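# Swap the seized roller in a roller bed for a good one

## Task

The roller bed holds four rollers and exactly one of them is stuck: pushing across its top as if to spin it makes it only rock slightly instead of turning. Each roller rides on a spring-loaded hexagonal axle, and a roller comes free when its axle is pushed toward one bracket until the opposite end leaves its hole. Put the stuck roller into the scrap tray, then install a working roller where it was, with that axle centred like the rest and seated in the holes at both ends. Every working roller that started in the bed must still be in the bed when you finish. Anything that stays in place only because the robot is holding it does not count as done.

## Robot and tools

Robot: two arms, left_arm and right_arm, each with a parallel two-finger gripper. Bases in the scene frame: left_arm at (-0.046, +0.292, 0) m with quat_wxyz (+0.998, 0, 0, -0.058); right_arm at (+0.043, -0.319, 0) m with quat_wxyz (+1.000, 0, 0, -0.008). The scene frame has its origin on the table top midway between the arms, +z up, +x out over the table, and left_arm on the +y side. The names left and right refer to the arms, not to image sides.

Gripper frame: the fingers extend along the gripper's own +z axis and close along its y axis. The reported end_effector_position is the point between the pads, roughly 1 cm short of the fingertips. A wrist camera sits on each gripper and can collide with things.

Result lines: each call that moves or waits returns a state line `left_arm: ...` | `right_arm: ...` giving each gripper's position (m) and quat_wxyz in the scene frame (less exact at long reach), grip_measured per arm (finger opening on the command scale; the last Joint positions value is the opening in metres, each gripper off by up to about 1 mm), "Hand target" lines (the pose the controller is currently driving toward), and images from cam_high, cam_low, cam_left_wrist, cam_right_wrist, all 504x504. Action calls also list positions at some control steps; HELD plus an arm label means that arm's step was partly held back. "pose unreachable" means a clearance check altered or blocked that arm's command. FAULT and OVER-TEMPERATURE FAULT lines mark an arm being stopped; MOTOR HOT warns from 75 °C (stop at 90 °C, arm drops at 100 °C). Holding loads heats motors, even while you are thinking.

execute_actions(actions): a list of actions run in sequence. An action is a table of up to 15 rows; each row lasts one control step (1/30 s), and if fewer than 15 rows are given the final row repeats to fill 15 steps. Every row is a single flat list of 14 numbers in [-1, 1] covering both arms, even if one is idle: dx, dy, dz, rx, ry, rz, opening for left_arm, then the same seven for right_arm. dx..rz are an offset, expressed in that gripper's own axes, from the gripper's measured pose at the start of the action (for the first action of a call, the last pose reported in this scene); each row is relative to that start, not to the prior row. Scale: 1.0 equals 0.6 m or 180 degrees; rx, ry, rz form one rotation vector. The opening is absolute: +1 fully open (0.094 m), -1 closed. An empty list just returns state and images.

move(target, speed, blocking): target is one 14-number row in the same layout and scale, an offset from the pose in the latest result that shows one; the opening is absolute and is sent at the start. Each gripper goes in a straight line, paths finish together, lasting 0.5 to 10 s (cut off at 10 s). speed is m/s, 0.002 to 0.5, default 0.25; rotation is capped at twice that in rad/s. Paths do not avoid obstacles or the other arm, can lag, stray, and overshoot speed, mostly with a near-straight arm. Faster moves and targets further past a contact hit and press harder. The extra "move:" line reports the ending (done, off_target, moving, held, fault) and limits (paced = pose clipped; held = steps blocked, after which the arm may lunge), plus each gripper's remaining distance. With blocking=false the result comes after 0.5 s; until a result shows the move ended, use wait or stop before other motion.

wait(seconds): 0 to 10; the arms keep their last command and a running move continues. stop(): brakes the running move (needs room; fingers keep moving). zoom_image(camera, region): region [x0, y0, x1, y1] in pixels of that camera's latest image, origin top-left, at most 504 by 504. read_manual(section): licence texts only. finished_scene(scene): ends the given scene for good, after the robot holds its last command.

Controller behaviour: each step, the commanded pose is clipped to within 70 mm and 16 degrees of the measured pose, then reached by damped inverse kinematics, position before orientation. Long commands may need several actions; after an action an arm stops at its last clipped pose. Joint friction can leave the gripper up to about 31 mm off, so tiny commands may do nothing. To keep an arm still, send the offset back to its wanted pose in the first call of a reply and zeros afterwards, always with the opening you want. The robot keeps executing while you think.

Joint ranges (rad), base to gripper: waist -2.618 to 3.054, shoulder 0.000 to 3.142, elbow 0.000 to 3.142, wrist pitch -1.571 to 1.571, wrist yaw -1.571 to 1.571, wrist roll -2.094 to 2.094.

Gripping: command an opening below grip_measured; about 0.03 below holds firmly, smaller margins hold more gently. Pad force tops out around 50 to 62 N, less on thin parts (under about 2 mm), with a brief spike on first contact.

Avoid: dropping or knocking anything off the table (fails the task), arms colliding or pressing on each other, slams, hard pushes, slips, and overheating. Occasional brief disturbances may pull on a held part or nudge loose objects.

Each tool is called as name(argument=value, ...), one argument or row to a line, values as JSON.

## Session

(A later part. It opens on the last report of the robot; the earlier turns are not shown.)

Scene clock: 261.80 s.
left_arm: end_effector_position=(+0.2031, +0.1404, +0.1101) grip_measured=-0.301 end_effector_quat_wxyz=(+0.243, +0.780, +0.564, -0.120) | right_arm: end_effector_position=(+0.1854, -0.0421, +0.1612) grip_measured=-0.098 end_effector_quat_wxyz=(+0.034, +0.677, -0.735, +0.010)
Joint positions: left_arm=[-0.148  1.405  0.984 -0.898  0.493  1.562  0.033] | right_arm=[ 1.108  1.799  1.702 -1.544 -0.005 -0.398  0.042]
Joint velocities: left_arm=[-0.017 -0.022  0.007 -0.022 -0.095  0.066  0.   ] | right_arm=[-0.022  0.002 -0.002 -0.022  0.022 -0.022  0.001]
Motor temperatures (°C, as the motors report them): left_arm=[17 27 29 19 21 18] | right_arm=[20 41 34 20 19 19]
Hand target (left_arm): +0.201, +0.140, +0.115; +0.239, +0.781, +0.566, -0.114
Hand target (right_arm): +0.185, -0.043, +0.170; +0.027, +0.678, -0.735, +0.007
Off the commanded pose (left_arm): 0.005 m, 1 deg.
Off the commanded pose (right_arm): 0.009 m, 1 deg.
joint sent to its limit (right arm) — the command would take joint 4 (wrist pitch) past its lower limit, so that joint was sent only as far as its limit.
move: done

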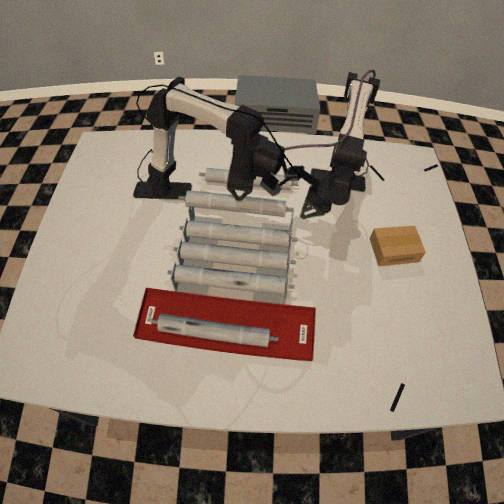

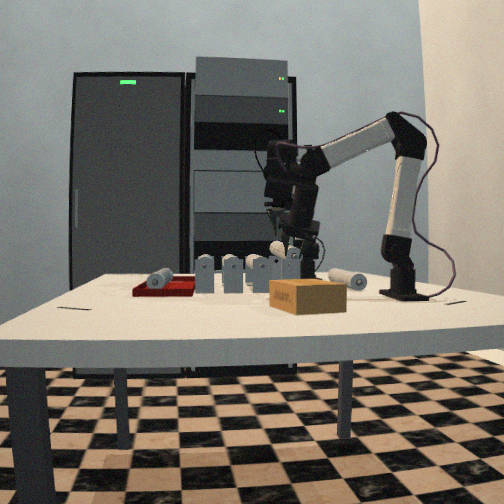

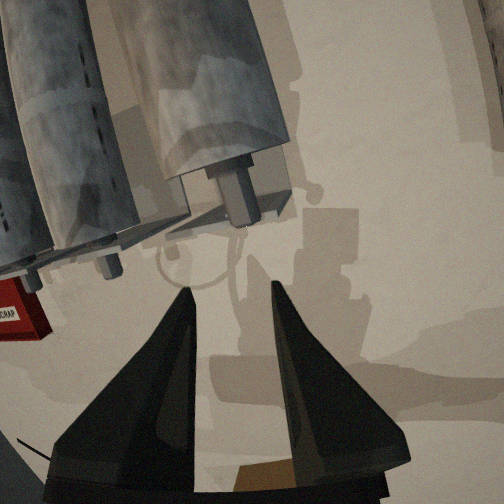

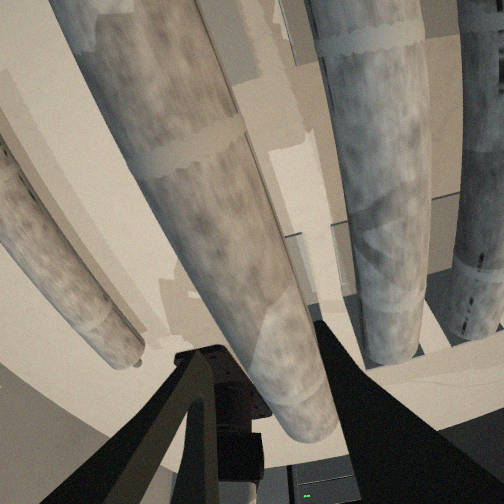

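move(
  target=[0,0,0,0,0,0,-0.3,0,0,0,0,-0.02,0,0.5],
)

move(
  target=[0,0,0,0,0,0,-0.3,0.01,0.005,0.135,0,0,0,0.5],
  speed=0.05,
)

move(
  target=[0,0,0,0,0,0,-0.3,0,0,0,0,0,0,-0.1],
)

move(
  target=[-0.04,-0.008,0.045,0,0,0,-0.3,0,0,-0.035,0,0,0,-0.1],
  speed=0.03,
)

zoom_image(
  camera="cam_low",
  region=[240,200,340,280],
)

Scene clock: 266.63 s.
left_arm: end_effector_position=(+0.2028, +0.1407, +0.1099) grip_measured=-0.301 end_effector_quat_wxyz=(+0.242, +0.780, +0.565, -0.120) | right_arm: end_effector_position=(+0.1851, -0.0404, +0.1651) grip_measured=+0.498 end_effector_quat_wxyz=(+0.011, +0.678, -0.735, -0.009)
Joint positions: left_arm=[-0.148  1.405  0.984 -0.9    0.492  1.559  0.033] | right_arm=[ 1.101  1.753  1.663 -1.497 -0.024 -0.405  0.07 ]
Joint velocities: left_arm=[-0.017 -0.002 -0.002  0.007 -0.037  0.007 -0.001] | right_arm=[-0.002  0.012 -0.002 -0.007  0.037 -0.081 -0.001]
Motor temperatures (°C, as the motors report them): left_arm=[17 27 29 19 21 18] | right_arm=[20 41 34 20 19 19]
Hand target (left_arm): +0.203, +0.140, +0.110; +0.243, +0.780, +0.564, -0.120
Hand target (right_arm): +0.185, -0.042, +0.161; +0.012, +0.678, -0.735, -0.012
Off the commanded pose (left_arm): 0.000 m, 0 deg.
Off the commanded pose (right_arm): 0.004 m, 0 deg.
move: done

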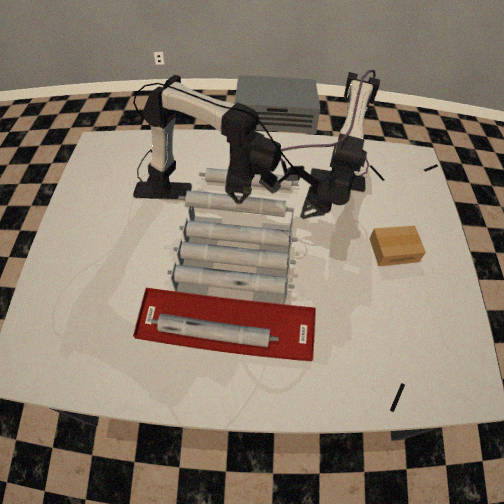

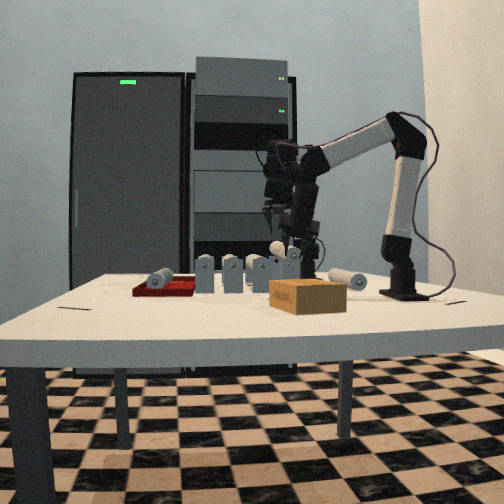

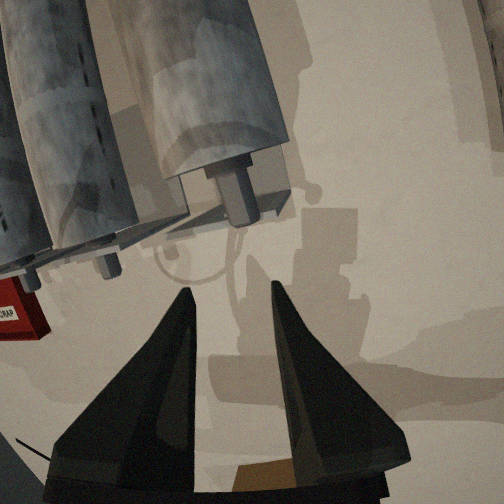

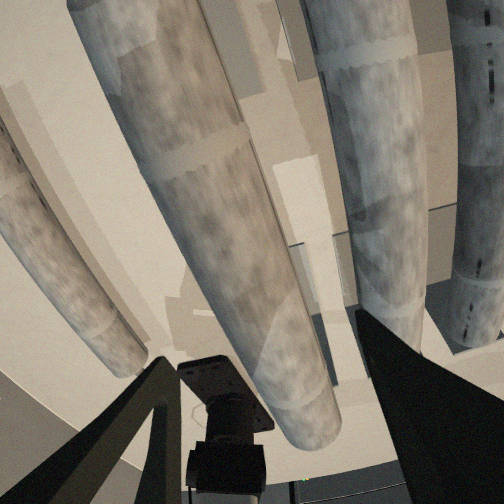

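Scene clock: 268.73 s.
left_arm: end_effector_position=(+0.2028, +0.1407, +0.1099) grip_measured=-0.301 end_effector_quat_wxyz=(+0.242, +0.780, +0.565, -0.120) | right_arm: end_effector_position=(+0.1822, -0.0461, +0.0875) grip_measured=+0.498 end_effector_quat_wxyz=(+0.013, +0.678, -0.735, -0.008)
Joint positions: left_arm=[-0.148  1.405  0.984 -0.9    0.492  1.559  0.033] | right_arm=[ 1.101  1.733  1.331 -1.188 -0.024 -0.405  0.07 ]
Joint velocities: left_arm=[ 0.002 -0.002  0.002 -0.022  0.007 -0.095  0.   ] | right_arm=[-0.002  0.007  0.022 -0.007 -0.037  0.007 -0.001]
Motor temperatures (°C, as the motors report them): left_arm=[17 27 30 19 21 18] | right_arm=[20 40 33 20 19 19]
Hand target (left_arm): +0.203, +0.141, +0.110; +0.242, +0.780, +0.565, -0.120
Hand target (right_arm): +0.180, -0.048, +0.084; +0.012, +0.678, -0.735, -0.008
Off the commanded pose (left_arm): 0.000 m, 0 deg.
Off the commanded pose (right_arm): 0.004 m, 0 deg.
move: done

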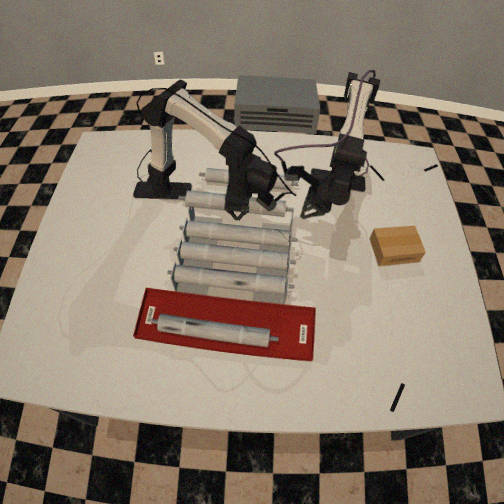

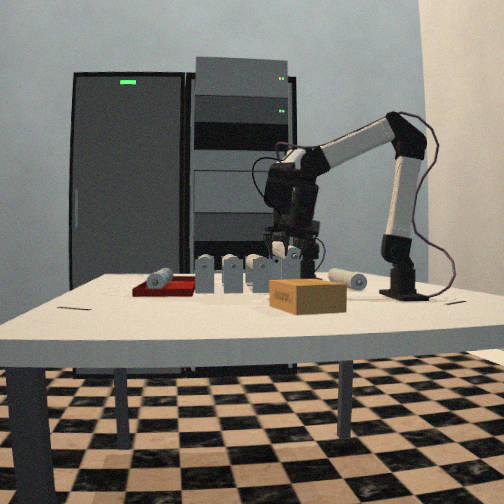

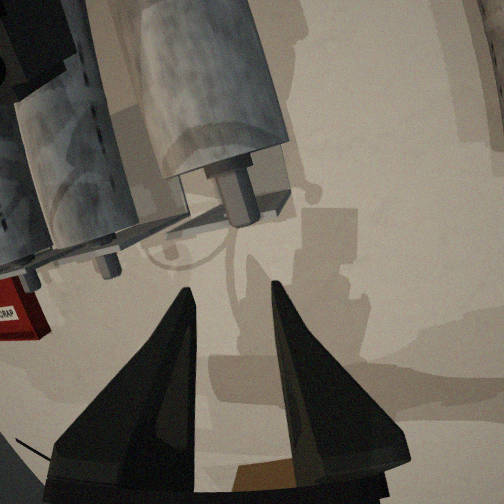

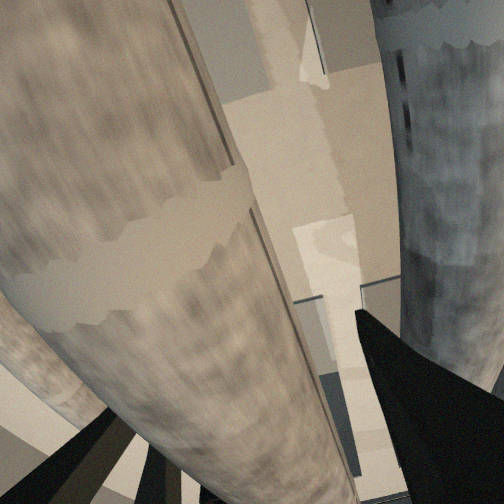

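Scene clock: 269.23 s.
left_arm: end_effector_position=(+0.2028, +0.1407, +0.1099) grip_measured=-0.301 end_effector_quat_wxyz=(+0.242, +0.780, +0.565, -0.120) | right_arm: end_effector_position=(+0.1798, -0.0459, +0.0876) grip_measured=+0.004 end_effector_quat_wxyz=(+0.016, +0.680, -0.733, -0.011)
Joint positions: left_arm=[-0.148  1.405  0.984 -0.9    0.492  1.559  0.033] | right_arm=[ 1.104  1.733  1.331 -1.191 -0.032 -0.407  0.047]
Joint velocities: left_arm=[-0.002 -0.002  0.012 -0.022 -0.007 -0.022 -0.   ] | right_arm=[ 0.007  0.002 -0.027  0.007  0.022 -0.007 -0.   ]
Motor temperatures (°C, as the motors report them): left_arm=[17 27 30 19 21 18] | right_arm=[20 40 33 20 19 19]
Hand target (left_arm): +0.203, +0.141, +0.110; +0.242, +0.780, +0.565, -0.120
Hand target (right_arm): +0.182, -0.046, +0.088; +0.013, +0.678, -0.735, -0.008
Off the commanded pose (left_arm): 0.000 m, 0 deg.
Off the commanded pose (right_arm): 0.002 m, 1 deg.
move: done

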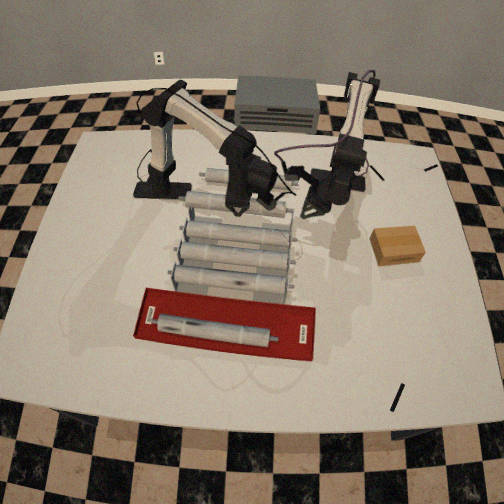

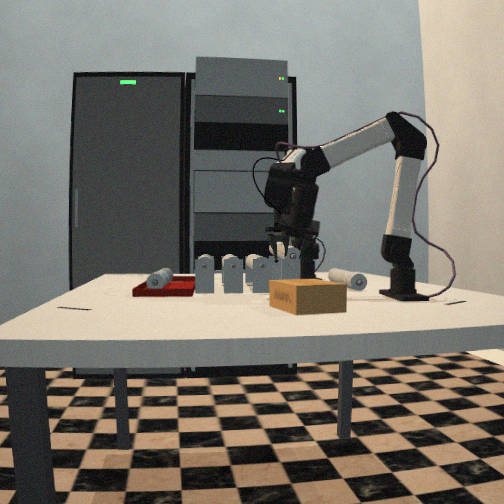

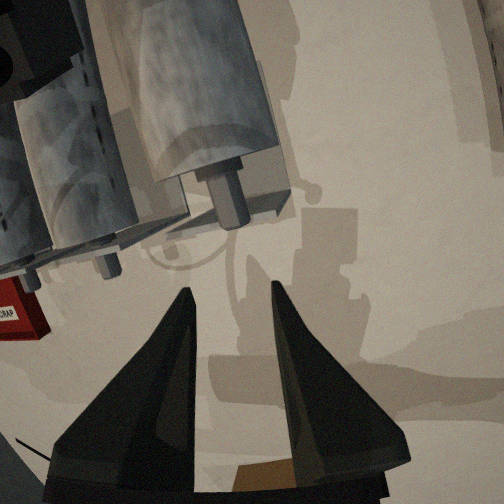

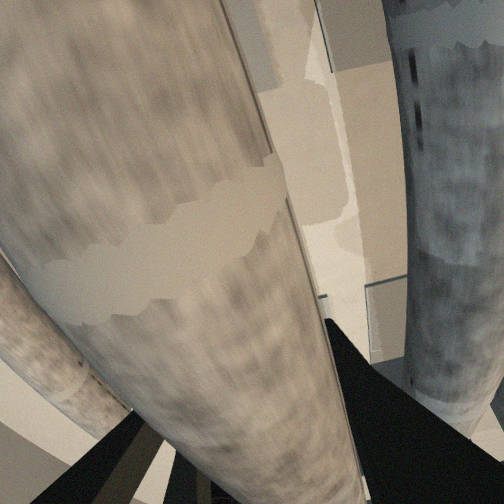

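Scene clock: 270.70 s.
left_arm: end_effector_position=(+0.1968, +0.1139, +0.1054) grip_measured=-0.301 end_effector_quat_wxyz=(+0.243, +0.777, +0.568, -0.117) | right_arm: end_effector_position=(+0.1786, -0.0483, +0.0950) grip_measured=+0.004 end_effector_quat_wxyz=(+0.023, +0.679, -0.733, -0.009)
Joint positions: left_arm=[-0.263  1.399  0.956 -0.815  0.455  1.426  0.033] | right_arm=[ 1.104  1.733  1.36  -1.236 -0.032 -0.407  0.047]
Joint velocities: left_arm=[ 0.002 -0.007 -0.002  0.051 -0.037  0.037 -0.   ] | right_arm=[-0.002 -0.017  0.012 -0.095 -0.066 -0.037  0.   ]
Motor temperatures (°C, as the motors report them): left_arm=[17 27 29 19 21 18] | right_arm=[20 40 33 20 19 19]
Hand target (left_arm): +0.192, +0.108, +0.097; +0.242, +0.780, +0.565, -0.122
Hand target (right_arm): +0.180, -0.046, +0.108; +0.016, +0.680, -0.733, -0.011
Off the commanded pose (left_arm): 0.011 m, 1 deg.
Off the commanded pose (right_arm): 0.014 m, 1 deg.
move: off_target (left_arm, right_arm)

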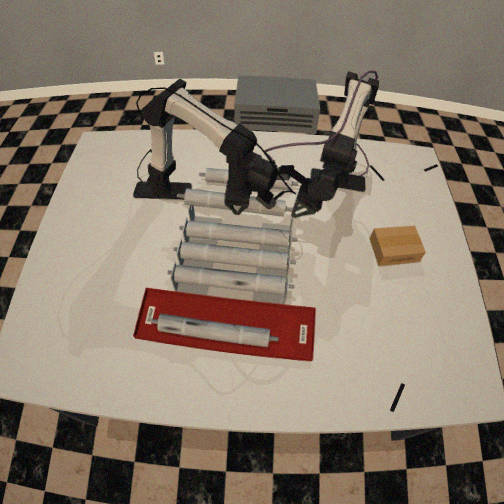

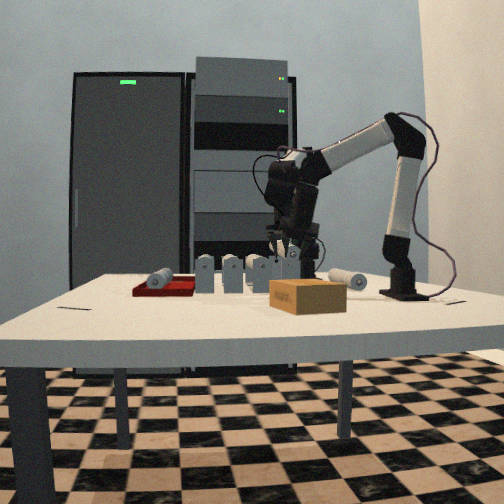

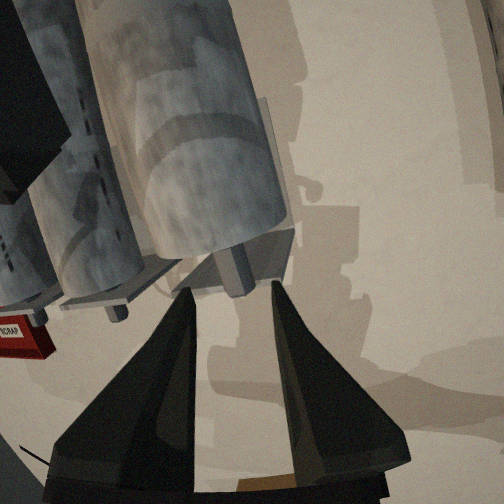

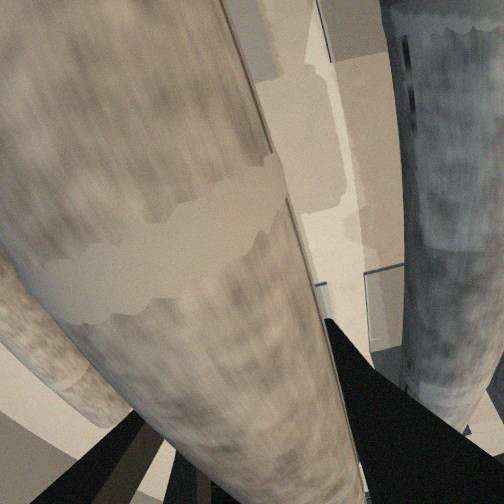

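Region (240, 200, 340, 280) of cam_low's 504x504 image, scaled by 5.040, with more detail than that image has; it fills the top 403 rows of this view, and the rest is white.

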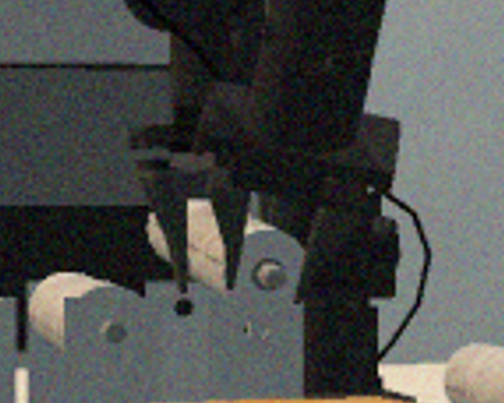

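move(
  target=[-0.01,0,0.01,0,0,0,-1,0,0,-0.02,0,0,0,-0.1],
  speed=0.02,
)

Scene clock: 273.30 s.
left_arm: end_effector_position=(+0.1957, +0.1123, +0.1045) grip_measured=-0.995 end_effector_quat_wxyz=(+0.238, +0.776, +0.573, -0.115) | right_arm: end_effector_position=(+0.1772, -0.0524, +0.0934) grip_measured=+0.004 end_effector_quat_wxyz=(+0.034, +0.678, -0.734, -0.004)
Joint positions: left_arm=[-0.277  1.399  0.956 -0.814  0.441  1.405  0.   ] | right_arm=[ 1.103  1.74   1.36  -1.253 -0.029 -0.407  0.047]
Joint velocities: left_arm=[-0.007  0.002 -0.007 -0.007  0.066 -0.037 -0.   ] | right_arm=[-0.002  0.002  0.002  0.037  0.037  0.007  0.   ]
Motor temperatures (°C, as the motors report them): left_arm=[17 27 29 19 21 18] | right_arm=[20 40 34 20 19 19]
Hand target (left_arm): +0.195, +0.106, +0.103; +0.242, +0.777, +0.568, -0.118
Hand target (right_arm): +0.179, -0.048, +0.107; +0.023, +0.679, -0.734, -0.009
Off the commanded pose (left_arm): 0.007 m, 1 deg.
Off the commanded pose (right_arm): 0.014 m, 1 deg.
move: off_target (right_arm)

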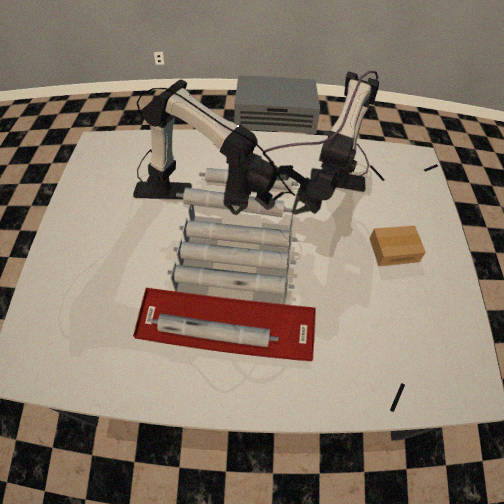

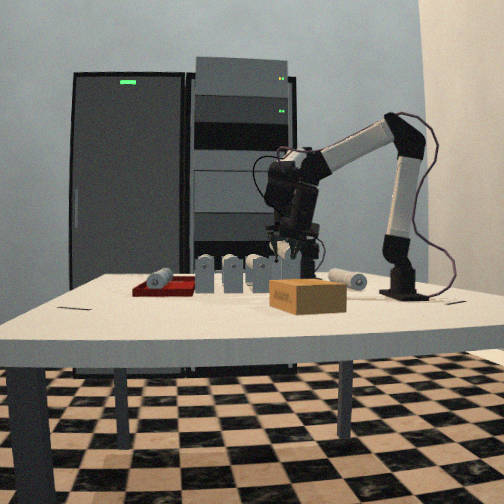

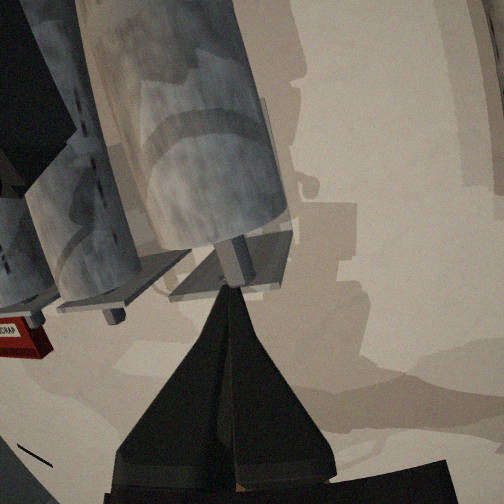

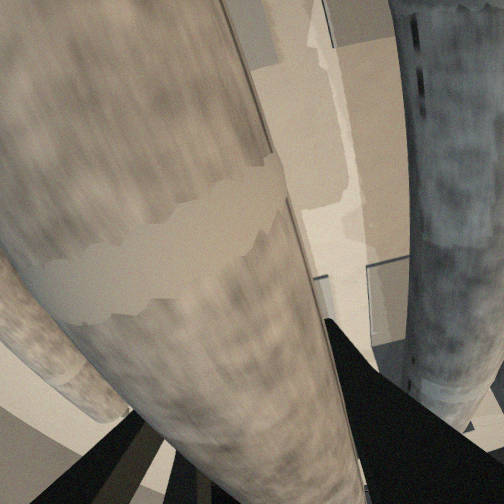

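move(
  target=[0,0,-0.03,0,-0.15,0,-0.3,0,0,-0.05,0,-0.02,0,-0.1],
  speed=0.04,
)

zoom_image(
  camera="cam_low",
  region=[240,200,340,280],
)

zoom_image(
  camera="cam_high",
  region=[230,170,330,250],
)

Scene clock: 283.53 s.
left_arm: end_effector_position=(+0.1980, +0.1204, +0.1267) grip_measured=-0.301 end_effector_quat_wxyz=(+0.374, +0.734, +0.495, -0.275) | right_arm: end_effector_position=(+0.1749, -0.0549, +0.0980) grip_measured=+0.004 end_effector_quat_wxyz=(+0.037, +0.678, -0.734, -0.013)
Joint positions: left_arm=[-0.006  1.509  0.951 -0.895  0.96   1.77   0.033] | right_arm=[ 1.095  1.724  1.36  -1.268 -0.048 -0.415  0.047]
Joint velocities: left_arm=[-0.022  0.007 -0.007 -0.022  0.037  0.066 -0.   ] | right_arm=[-0.022  0.012 -0.012 -0.051  0.007  0.022 -0.   ]
Motor temperatures (°C, as the motors report them): left_arm=[17 26 29 20 21 18] | right_arm=[20 40 34 20 19 19]
Hand target (left_arm): +0.194, +0.123, +0.120; +0.366, +0.728, +0.502, -0.289
Hand target (right_arm): +0.178, -0.051, +0.122; +0.011, +0.679, -0.734, -0.025
Off the commanded pose (left_arm): 0.008 m, 3 deg.
Off the commanded pose (right_arm): 0.026 m, 3 deg.
move: off_target (left_arm, right_arm)

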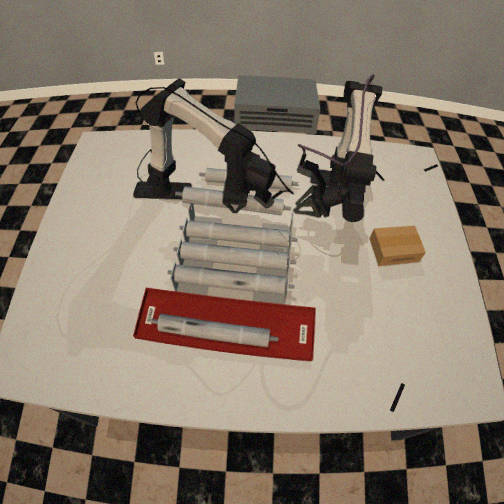

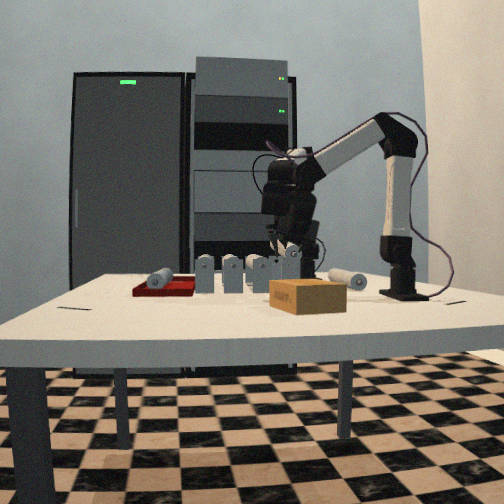

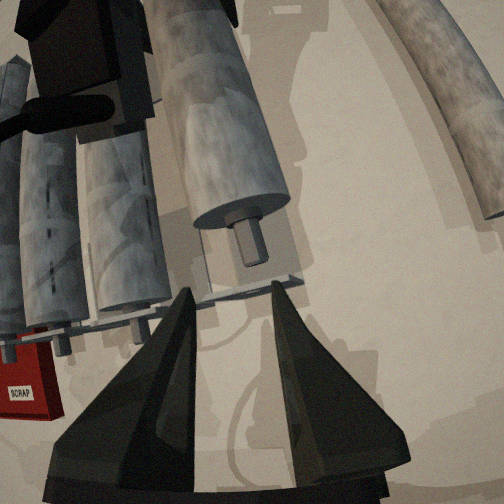

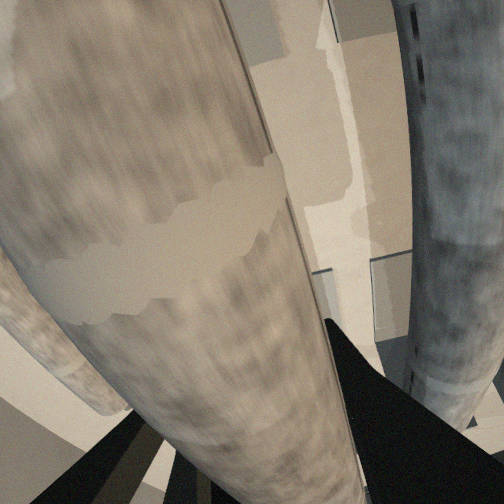

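Region (240, 200, 340, 280) of cam_low's 504x504 image, scaled by 5.040, with more detail than that image has; it fills the top 403 rows of this view, and the rest is white.

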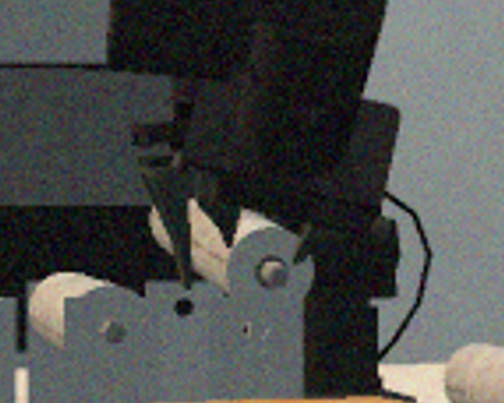

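Region (230, 170, 330, 250) of cam_high's 504x504 image, scaled by 5.040, with more detail than that image has; it fills the top 403 rows of this view, and the rest is white.

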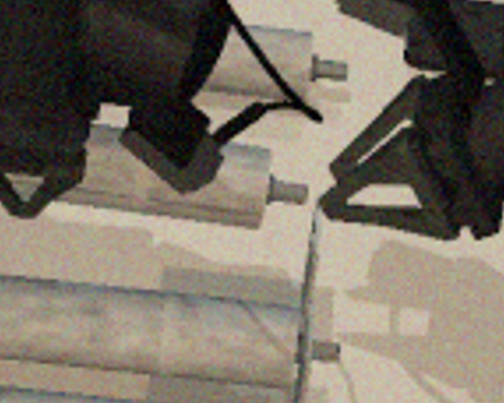

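move(
  target=[0.03,-0.013,0.075,0,0,0,-0.3,0,0,-0.04,0,-0.017,0,-0.1],
  speed=0.03,
)

move(
  target=[0,0,0,0,0,0,-1,0,0,-0.04,0,-0.017,0,-0.1],
)

zoom_image(
  camera="cam_low",
  region=[240,200,340,280],
)

Scene clock: 289.10 s.
left_arm: end_effector_position=(+0.1992, +0.0934, +0.1085) grip_measured=-0.301 end_effector_quat_wxyz=(+0.402, +0.732, +0.478, -0.273) | right_arm: end_effector_position=(+0.1757, -0.0556, +0.1008) grip_measured=+0.004 end_effector_quat_wxyz=(+0.034, +0.677, -0.735, -0.019)
Joint positions: left_arm=[-0.094  1.509  0.831 -0.594  0.985  1.612  0.033] | right_arm=[ 1.086  1.714  1.36  -1.27  -0.057 -0.419  0.047]
Joint velocities: left_arm=[ 0.017  0.017 -0.002 -0.022 -0.051 -0.007 -0.   ] | right_arm=[ 0.012  0.012 -0.012 -0.051 -0.022  0.095  0.   ]
Motor temperatures (°C, as the motors report them): left_arm=[17 26 29 19 21 18] | right_arm=[20 40 35 20 19 19]
Hand target (left_arm): +0.194, +0.095, +0.086; +0.374, +0.735, +0.495, -0.276
Hand target (right_arm): +0.176, -0.054, +0.121; +0.017, +0.678, -0.734, -0.031
Off the commanded pose (left_arm): 0.024 m, 4 deg.
Off the commanded pose (right_arm): 0.021 m, 2 deg.
move: off_target (left_arm, right_arm)

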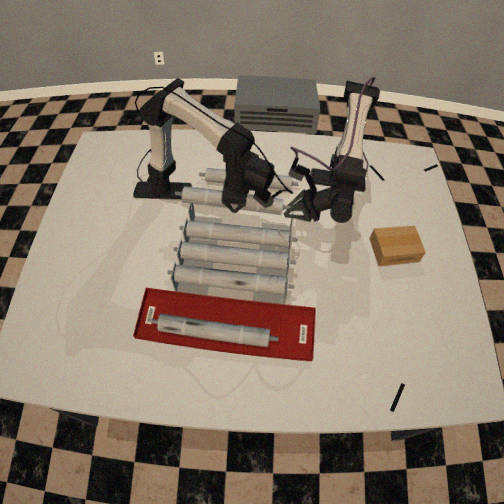

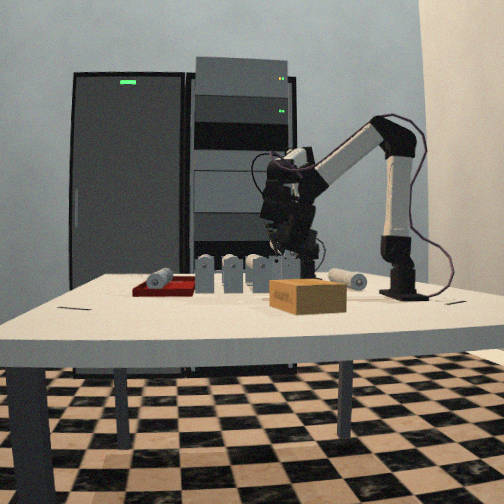

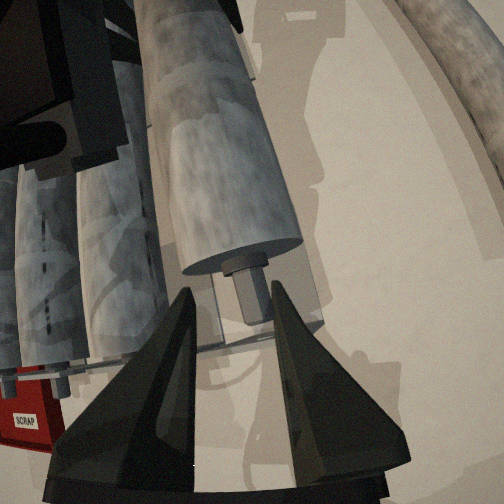

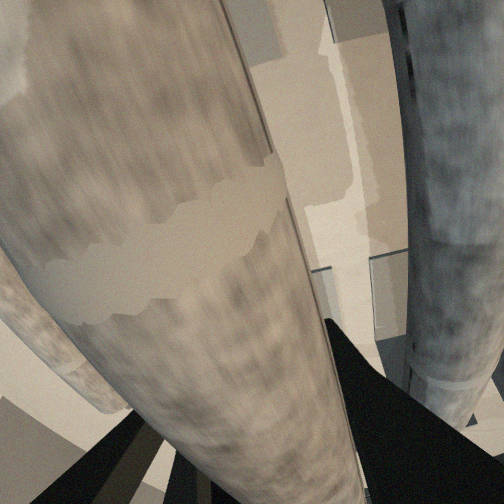

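Scene clock: 289.80 s.
left_arm: end_effector_position=(+0.1975, +0.0938, +0.1082) grip_measured=-0.777 end_effector_quat_wxyz=(+0.398, +0.727, +0.484, -0.280) | right_arm: end_effector_position=(+0.1774, -0.0568, +0.1023) grip_measured=+0.004 end_effector_quat_wxyz=(-0.034, -0.663, +0.747, +0.023)
Joint positions: left_arm=[-0.093  1.509  0.83  -0.603  0.989  1.6    0.01 ] | right_arm=[ 1.074  1.71   1.36  -1.272 -0.066 -0.396  0.047]
Joint velocities: left_arm=[ 0.002 -0.002  0.007 -0.051 -0.051  0.066  0.   ] | right_arm=[ 0.002  0.002  0.007  0.022 -0.022  0.037 -0.001]
Motor temperatures (°C, as the motors report them): left_arm=[17 26 29 19 21 18] | right_arm=[20 40 35 20 19 19]
Hand target (left_arm): +0.199, +0.093, +0.108; +0.401, +0.732, +0.478, -0.273
Hand target (right_arm): +0.177, -0.055, +0.124; -0.014, -0.676, +0.736, +0.037
Off the commanded pose (left_arm): 0.002 m, 1 deg.
Off the commanded pose (right_arm): 0.023 m, 3 deg.
move: off_target (right_arm)

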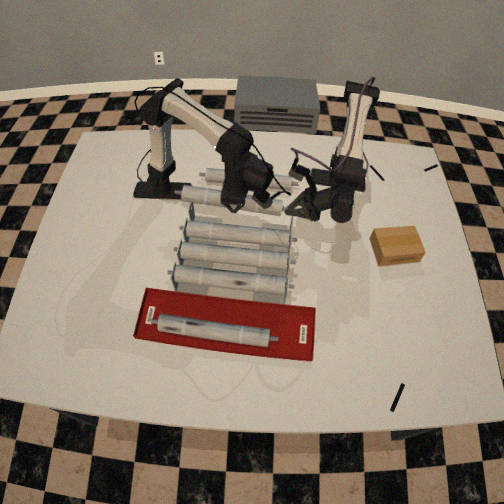

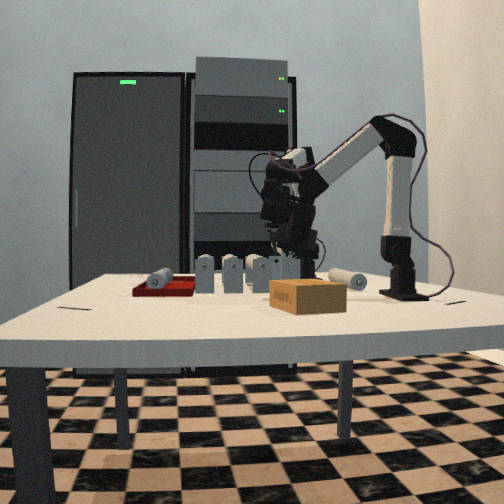

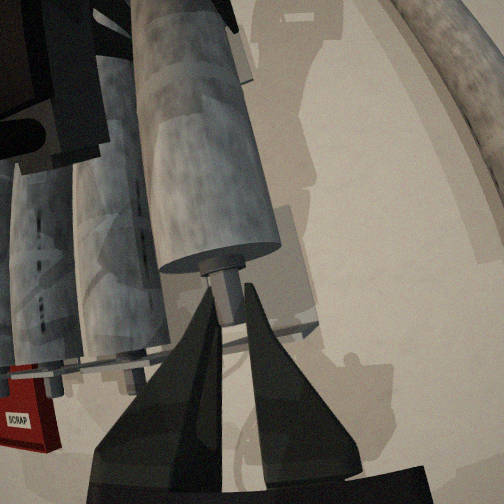

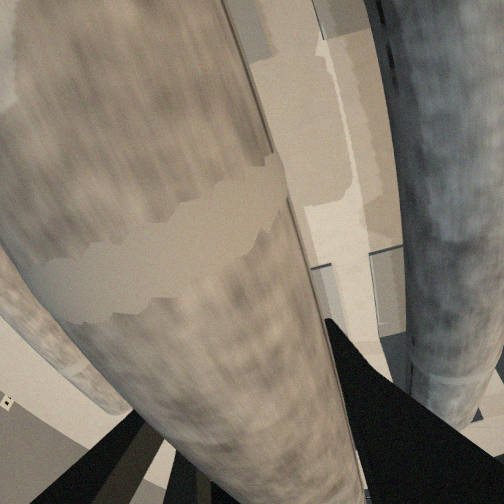

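Region (240, 200, 340, 280) of cam_low's 504x504 image, scaled by 5.040, with more detail than that image has; it fills the top 403 rows of this view, and the rest is white.

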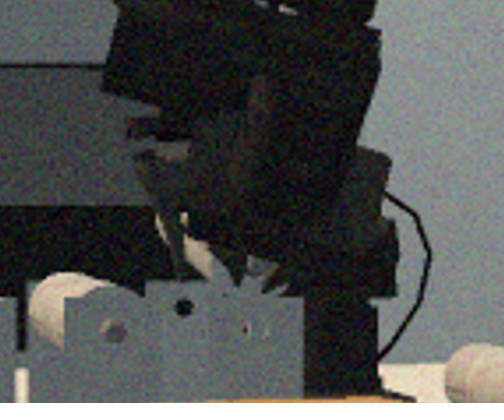

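move(
  target=[0,0,-0.08,0,0,0,-0.3, 0,0,-0.02,0,0.05,0,-0.1],
  speed=0.08,
)

zoom_image(
  camera="cam_low",
  region=[200,180,380,320],
)

Scene clock: 300.03 s.
left_arm: end_effector_position=(+0.1972, +0.1327, +0.1318) grip_measured=-0.301 end_effector_quat_wxyz=(+0.396, +0.729, +0.485, -0.276) | right_arm: end_effector_position=(+0.1806, -0.0540, +0.1007) grip_measured=+0.004 end_effector_quat_wxyz=(-0.088, -0.662, +0.744, -0.024)
Joint positions: left_arm=[ 0.058  1.509  0.948 -0.953  1.007  1.879  0.033] | right_arm=[ 1.098  1.85   1.512 -1.415 -0.016 -0.375  0.047]
Joint velocities: left_arm=[ 0.002 -0.012 -0.012 -0.095  0.051 -0.022 -0.   ] | right_arm=[ 0.007  0.002  0.012 -0.037  0.007  0.037 -0.   ]
Motor temperatures (°C, as the motors report them): left_arm=[17 27 29 20 21 18] | right_arm=[20 41 35 20 19 19]
Hand target (left_arm): +0.199, +0.135, +0.133; +0.398, +0.727, +0.485, -0.278
Hand target (right_arm): +0.178, -0.057, +0.114; -0.091, -0.662, +0.743, -0.030
Off the commanded pose (left_arm): 0.003 m, 0 deg.
Off the commanded pose (right_arm): 0.014 m, 1 deg.
move: off_target (right_arm)

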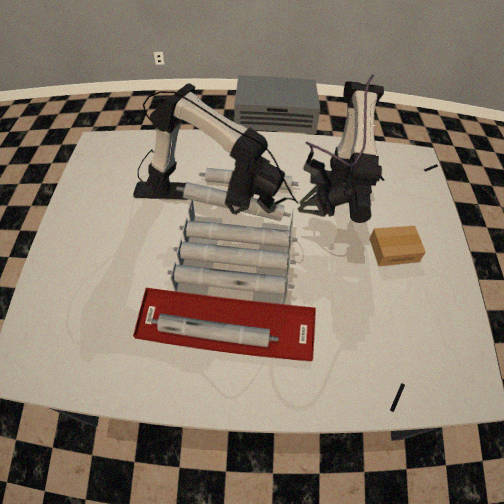

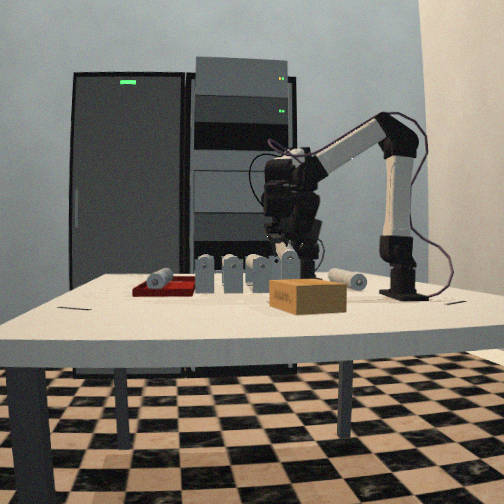

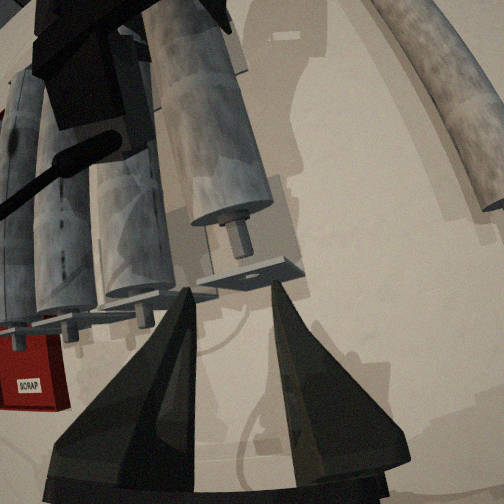

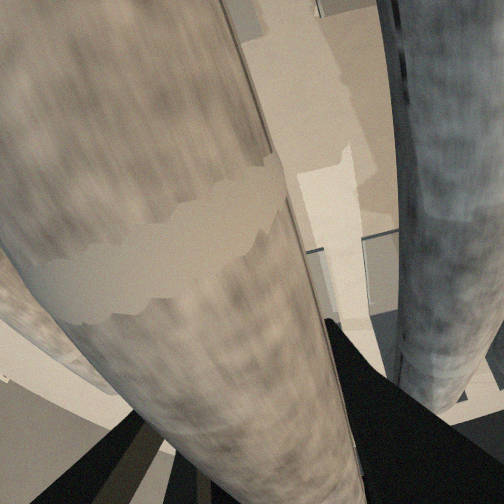

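Region (200, 180, 380, 320) of cam_low's 504x504 image, scaled by 2.800, with more detail than that image has.

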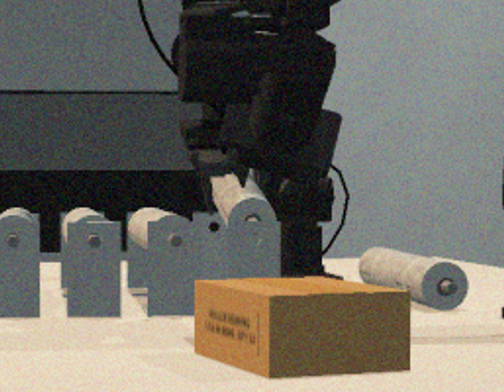

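move(
  target=[0,0,0,0,0,0,-0.3, 0,0,0.008,0,0,0,-0.1],
  speed=0.05,
)

zoom_image(
  camera="cam_low",
  region=[200,180,380,320],
)

Scene clock: 304.17 s.
left_arm: end_effector_position=(+0.1967, +0.1327, +0.1317) grip_measured=-0.301 end_effector_quat_wxyz=(+0.396, +0.730, +0.484, -0.277) | right_arm: end_effector_position=(+0.1824, -0.0504, +0.0925) grip_measured=+0.004 end_effector_quat_wxyz=(-0.084, -0.662, +0.744, -0.022)
Joint positions: left_arm=[ 0.058  1.509  0.948 -0.956  1.007  1.882  0.033] | right_arm=[ 1.098  1.859  1.493 -1.376 -0.016 -0.375  0.047]
Joint velocities: left_arm=[ 0.017  0.002  0.002 -0.037  0.007 -0.022 -0.   ] | right_arm=[-0.002 -0.002 -0.007  0.066 -0.007  0.007 -0.001]
Motor temperatures (°C, as the motors report them): left_arm=[17 26 29 19 21 18] | right_arm=[20 41 36 20 19 19]
Hand target (left_arm): +0.197, +0.133, +0.132; +0.396, +0.729, +0.485, -0.276
Hand target (right_arm): +0.180, -0.055, +0.096; -0.089, -0.662, +0.744, -0.024
Off the commanded pose (left_arm): 0.001 m, 0 deg.
Off the commanded pose (right_arm): 0.006 m, 1 deg.
move: done

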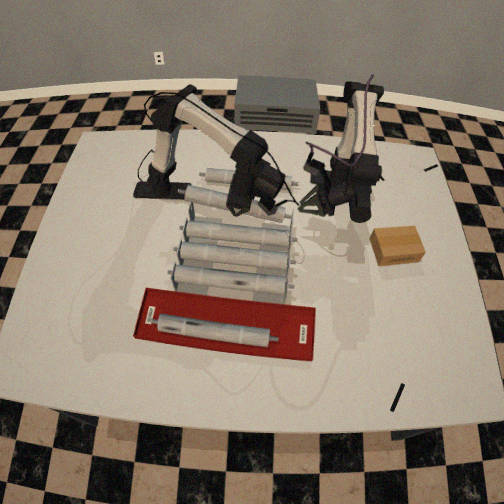

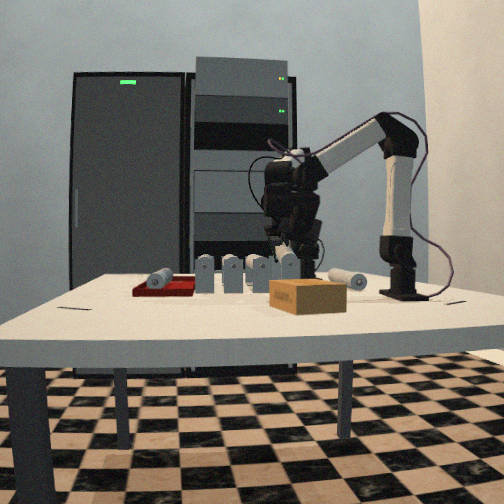

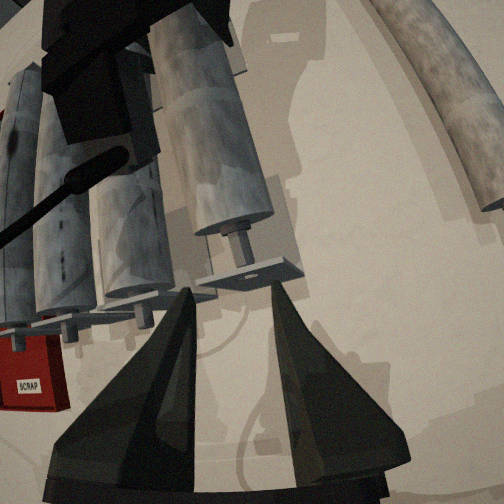

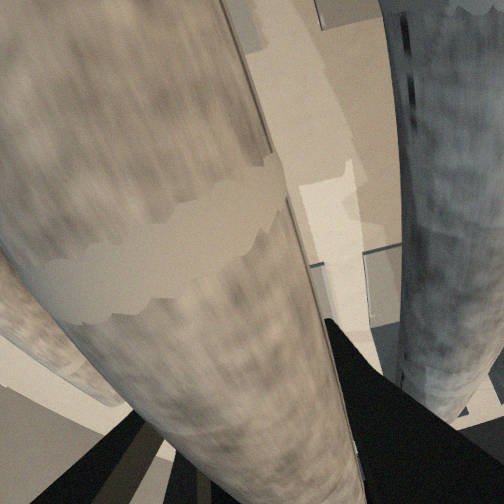

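Region (200, 180, 380, 320) of cam_low's 504x504 image, scaled by 2.800, with more detail than that image has.

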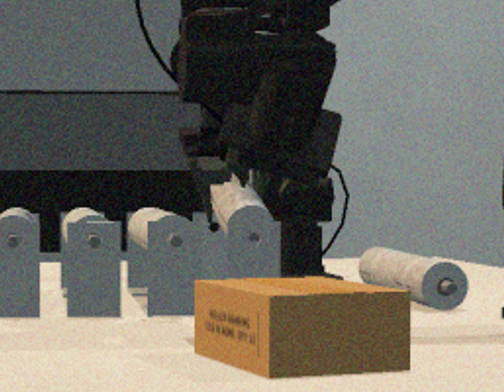

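Nearly aligned; push.

move(
  target=[0,0,0,0,0,0,-0.3, -0.05,0,0,0,0,0,-0.1],
  speed=0.03,
)

zoom_image(
  camera="cam_low",
  region=[200,180,380,320],
)

Scene clock: 307.33 s.
left_arm: end_effector_position=(+0.1967, +0.1327, +0.1317) grip_measured=-0.301 end_effector_quat_wxyz=(+0.396, +0.730, +0.484, -0.277) | right_arm: end_effector_position=(+0.1824, -0.0458, +0.0807) grip_measured=+0.004 end_effector_quat_wxyz=(-0.121, -0.657, +0.743, -0.046)
Joint positions: left_arm=[ 0.058  1.509  0.948 -0.956  1.007  1.882  0.033] | right_arm=[ 1.113  1.964  1.569 -1.435 -0.002 -0.352  0.047]
Joint velocities: left_arm=[-0.002  0.002 -0.017 -0.037 -0.066 -0.007  0.001] | right_arm=[-0.022 -0.022  0.032 -0.022  0.007 -0.095 -0.001]
Motor temperatures (°C, as the motors report them): left_arm=[17 27 29 19 21 18] | right_arm=[20 41 35 20 19 19]
Hand target (left_arm): +0.197, +0.133, +0.132; +0.396, +0.730, +0.484, -0.277
Hand target (right_arm): +0.185, -0.022, +0.089; -0.084, -0.663, +0.744, -0.022
Off the commanded pose (left_arm): 0.000 m, 0 deg.
Off the commanded pose (right_arm): 0.026 m, 5 deg.
move: off_target (right_arm)

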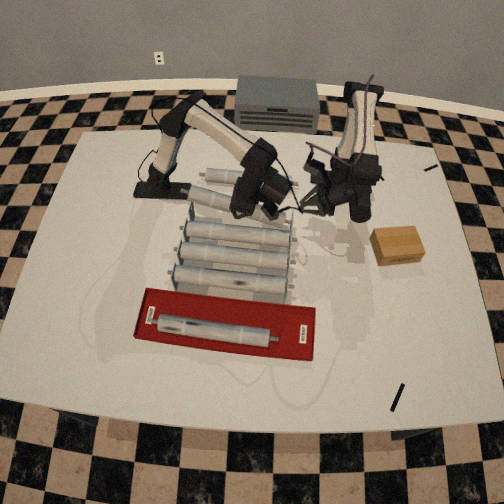

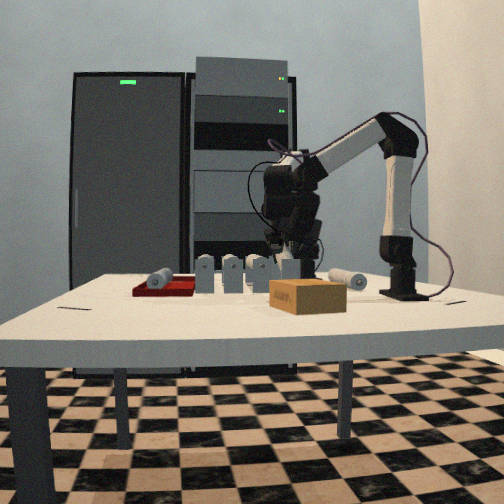

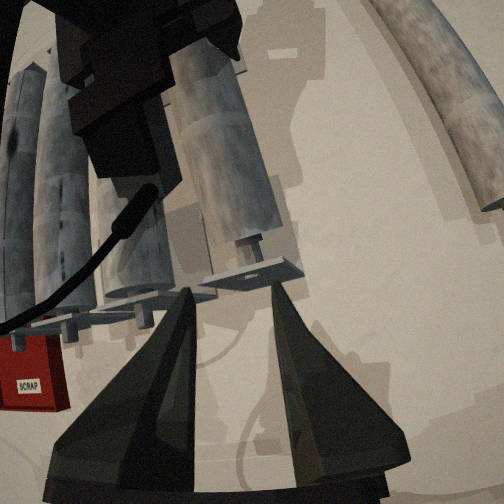

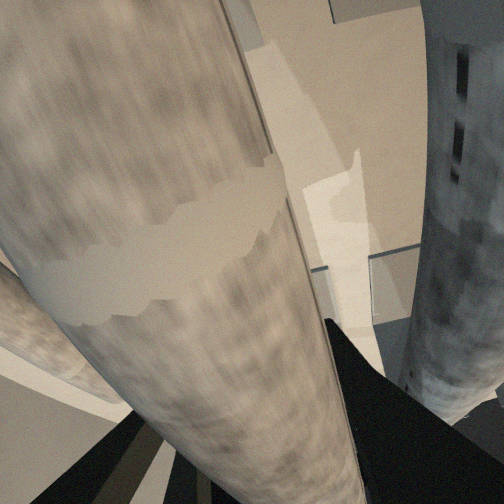

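Region (200, 180, 380, 320) of cam_low's 504x504 image, scaled by 2.800, with more detail than that image has.

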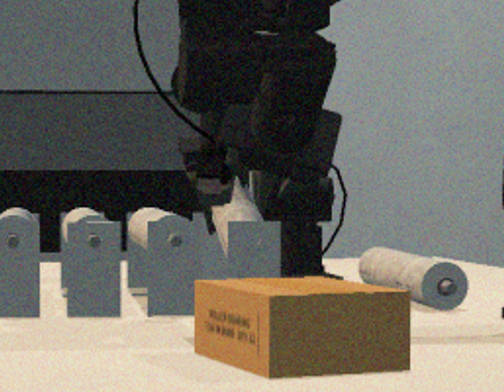

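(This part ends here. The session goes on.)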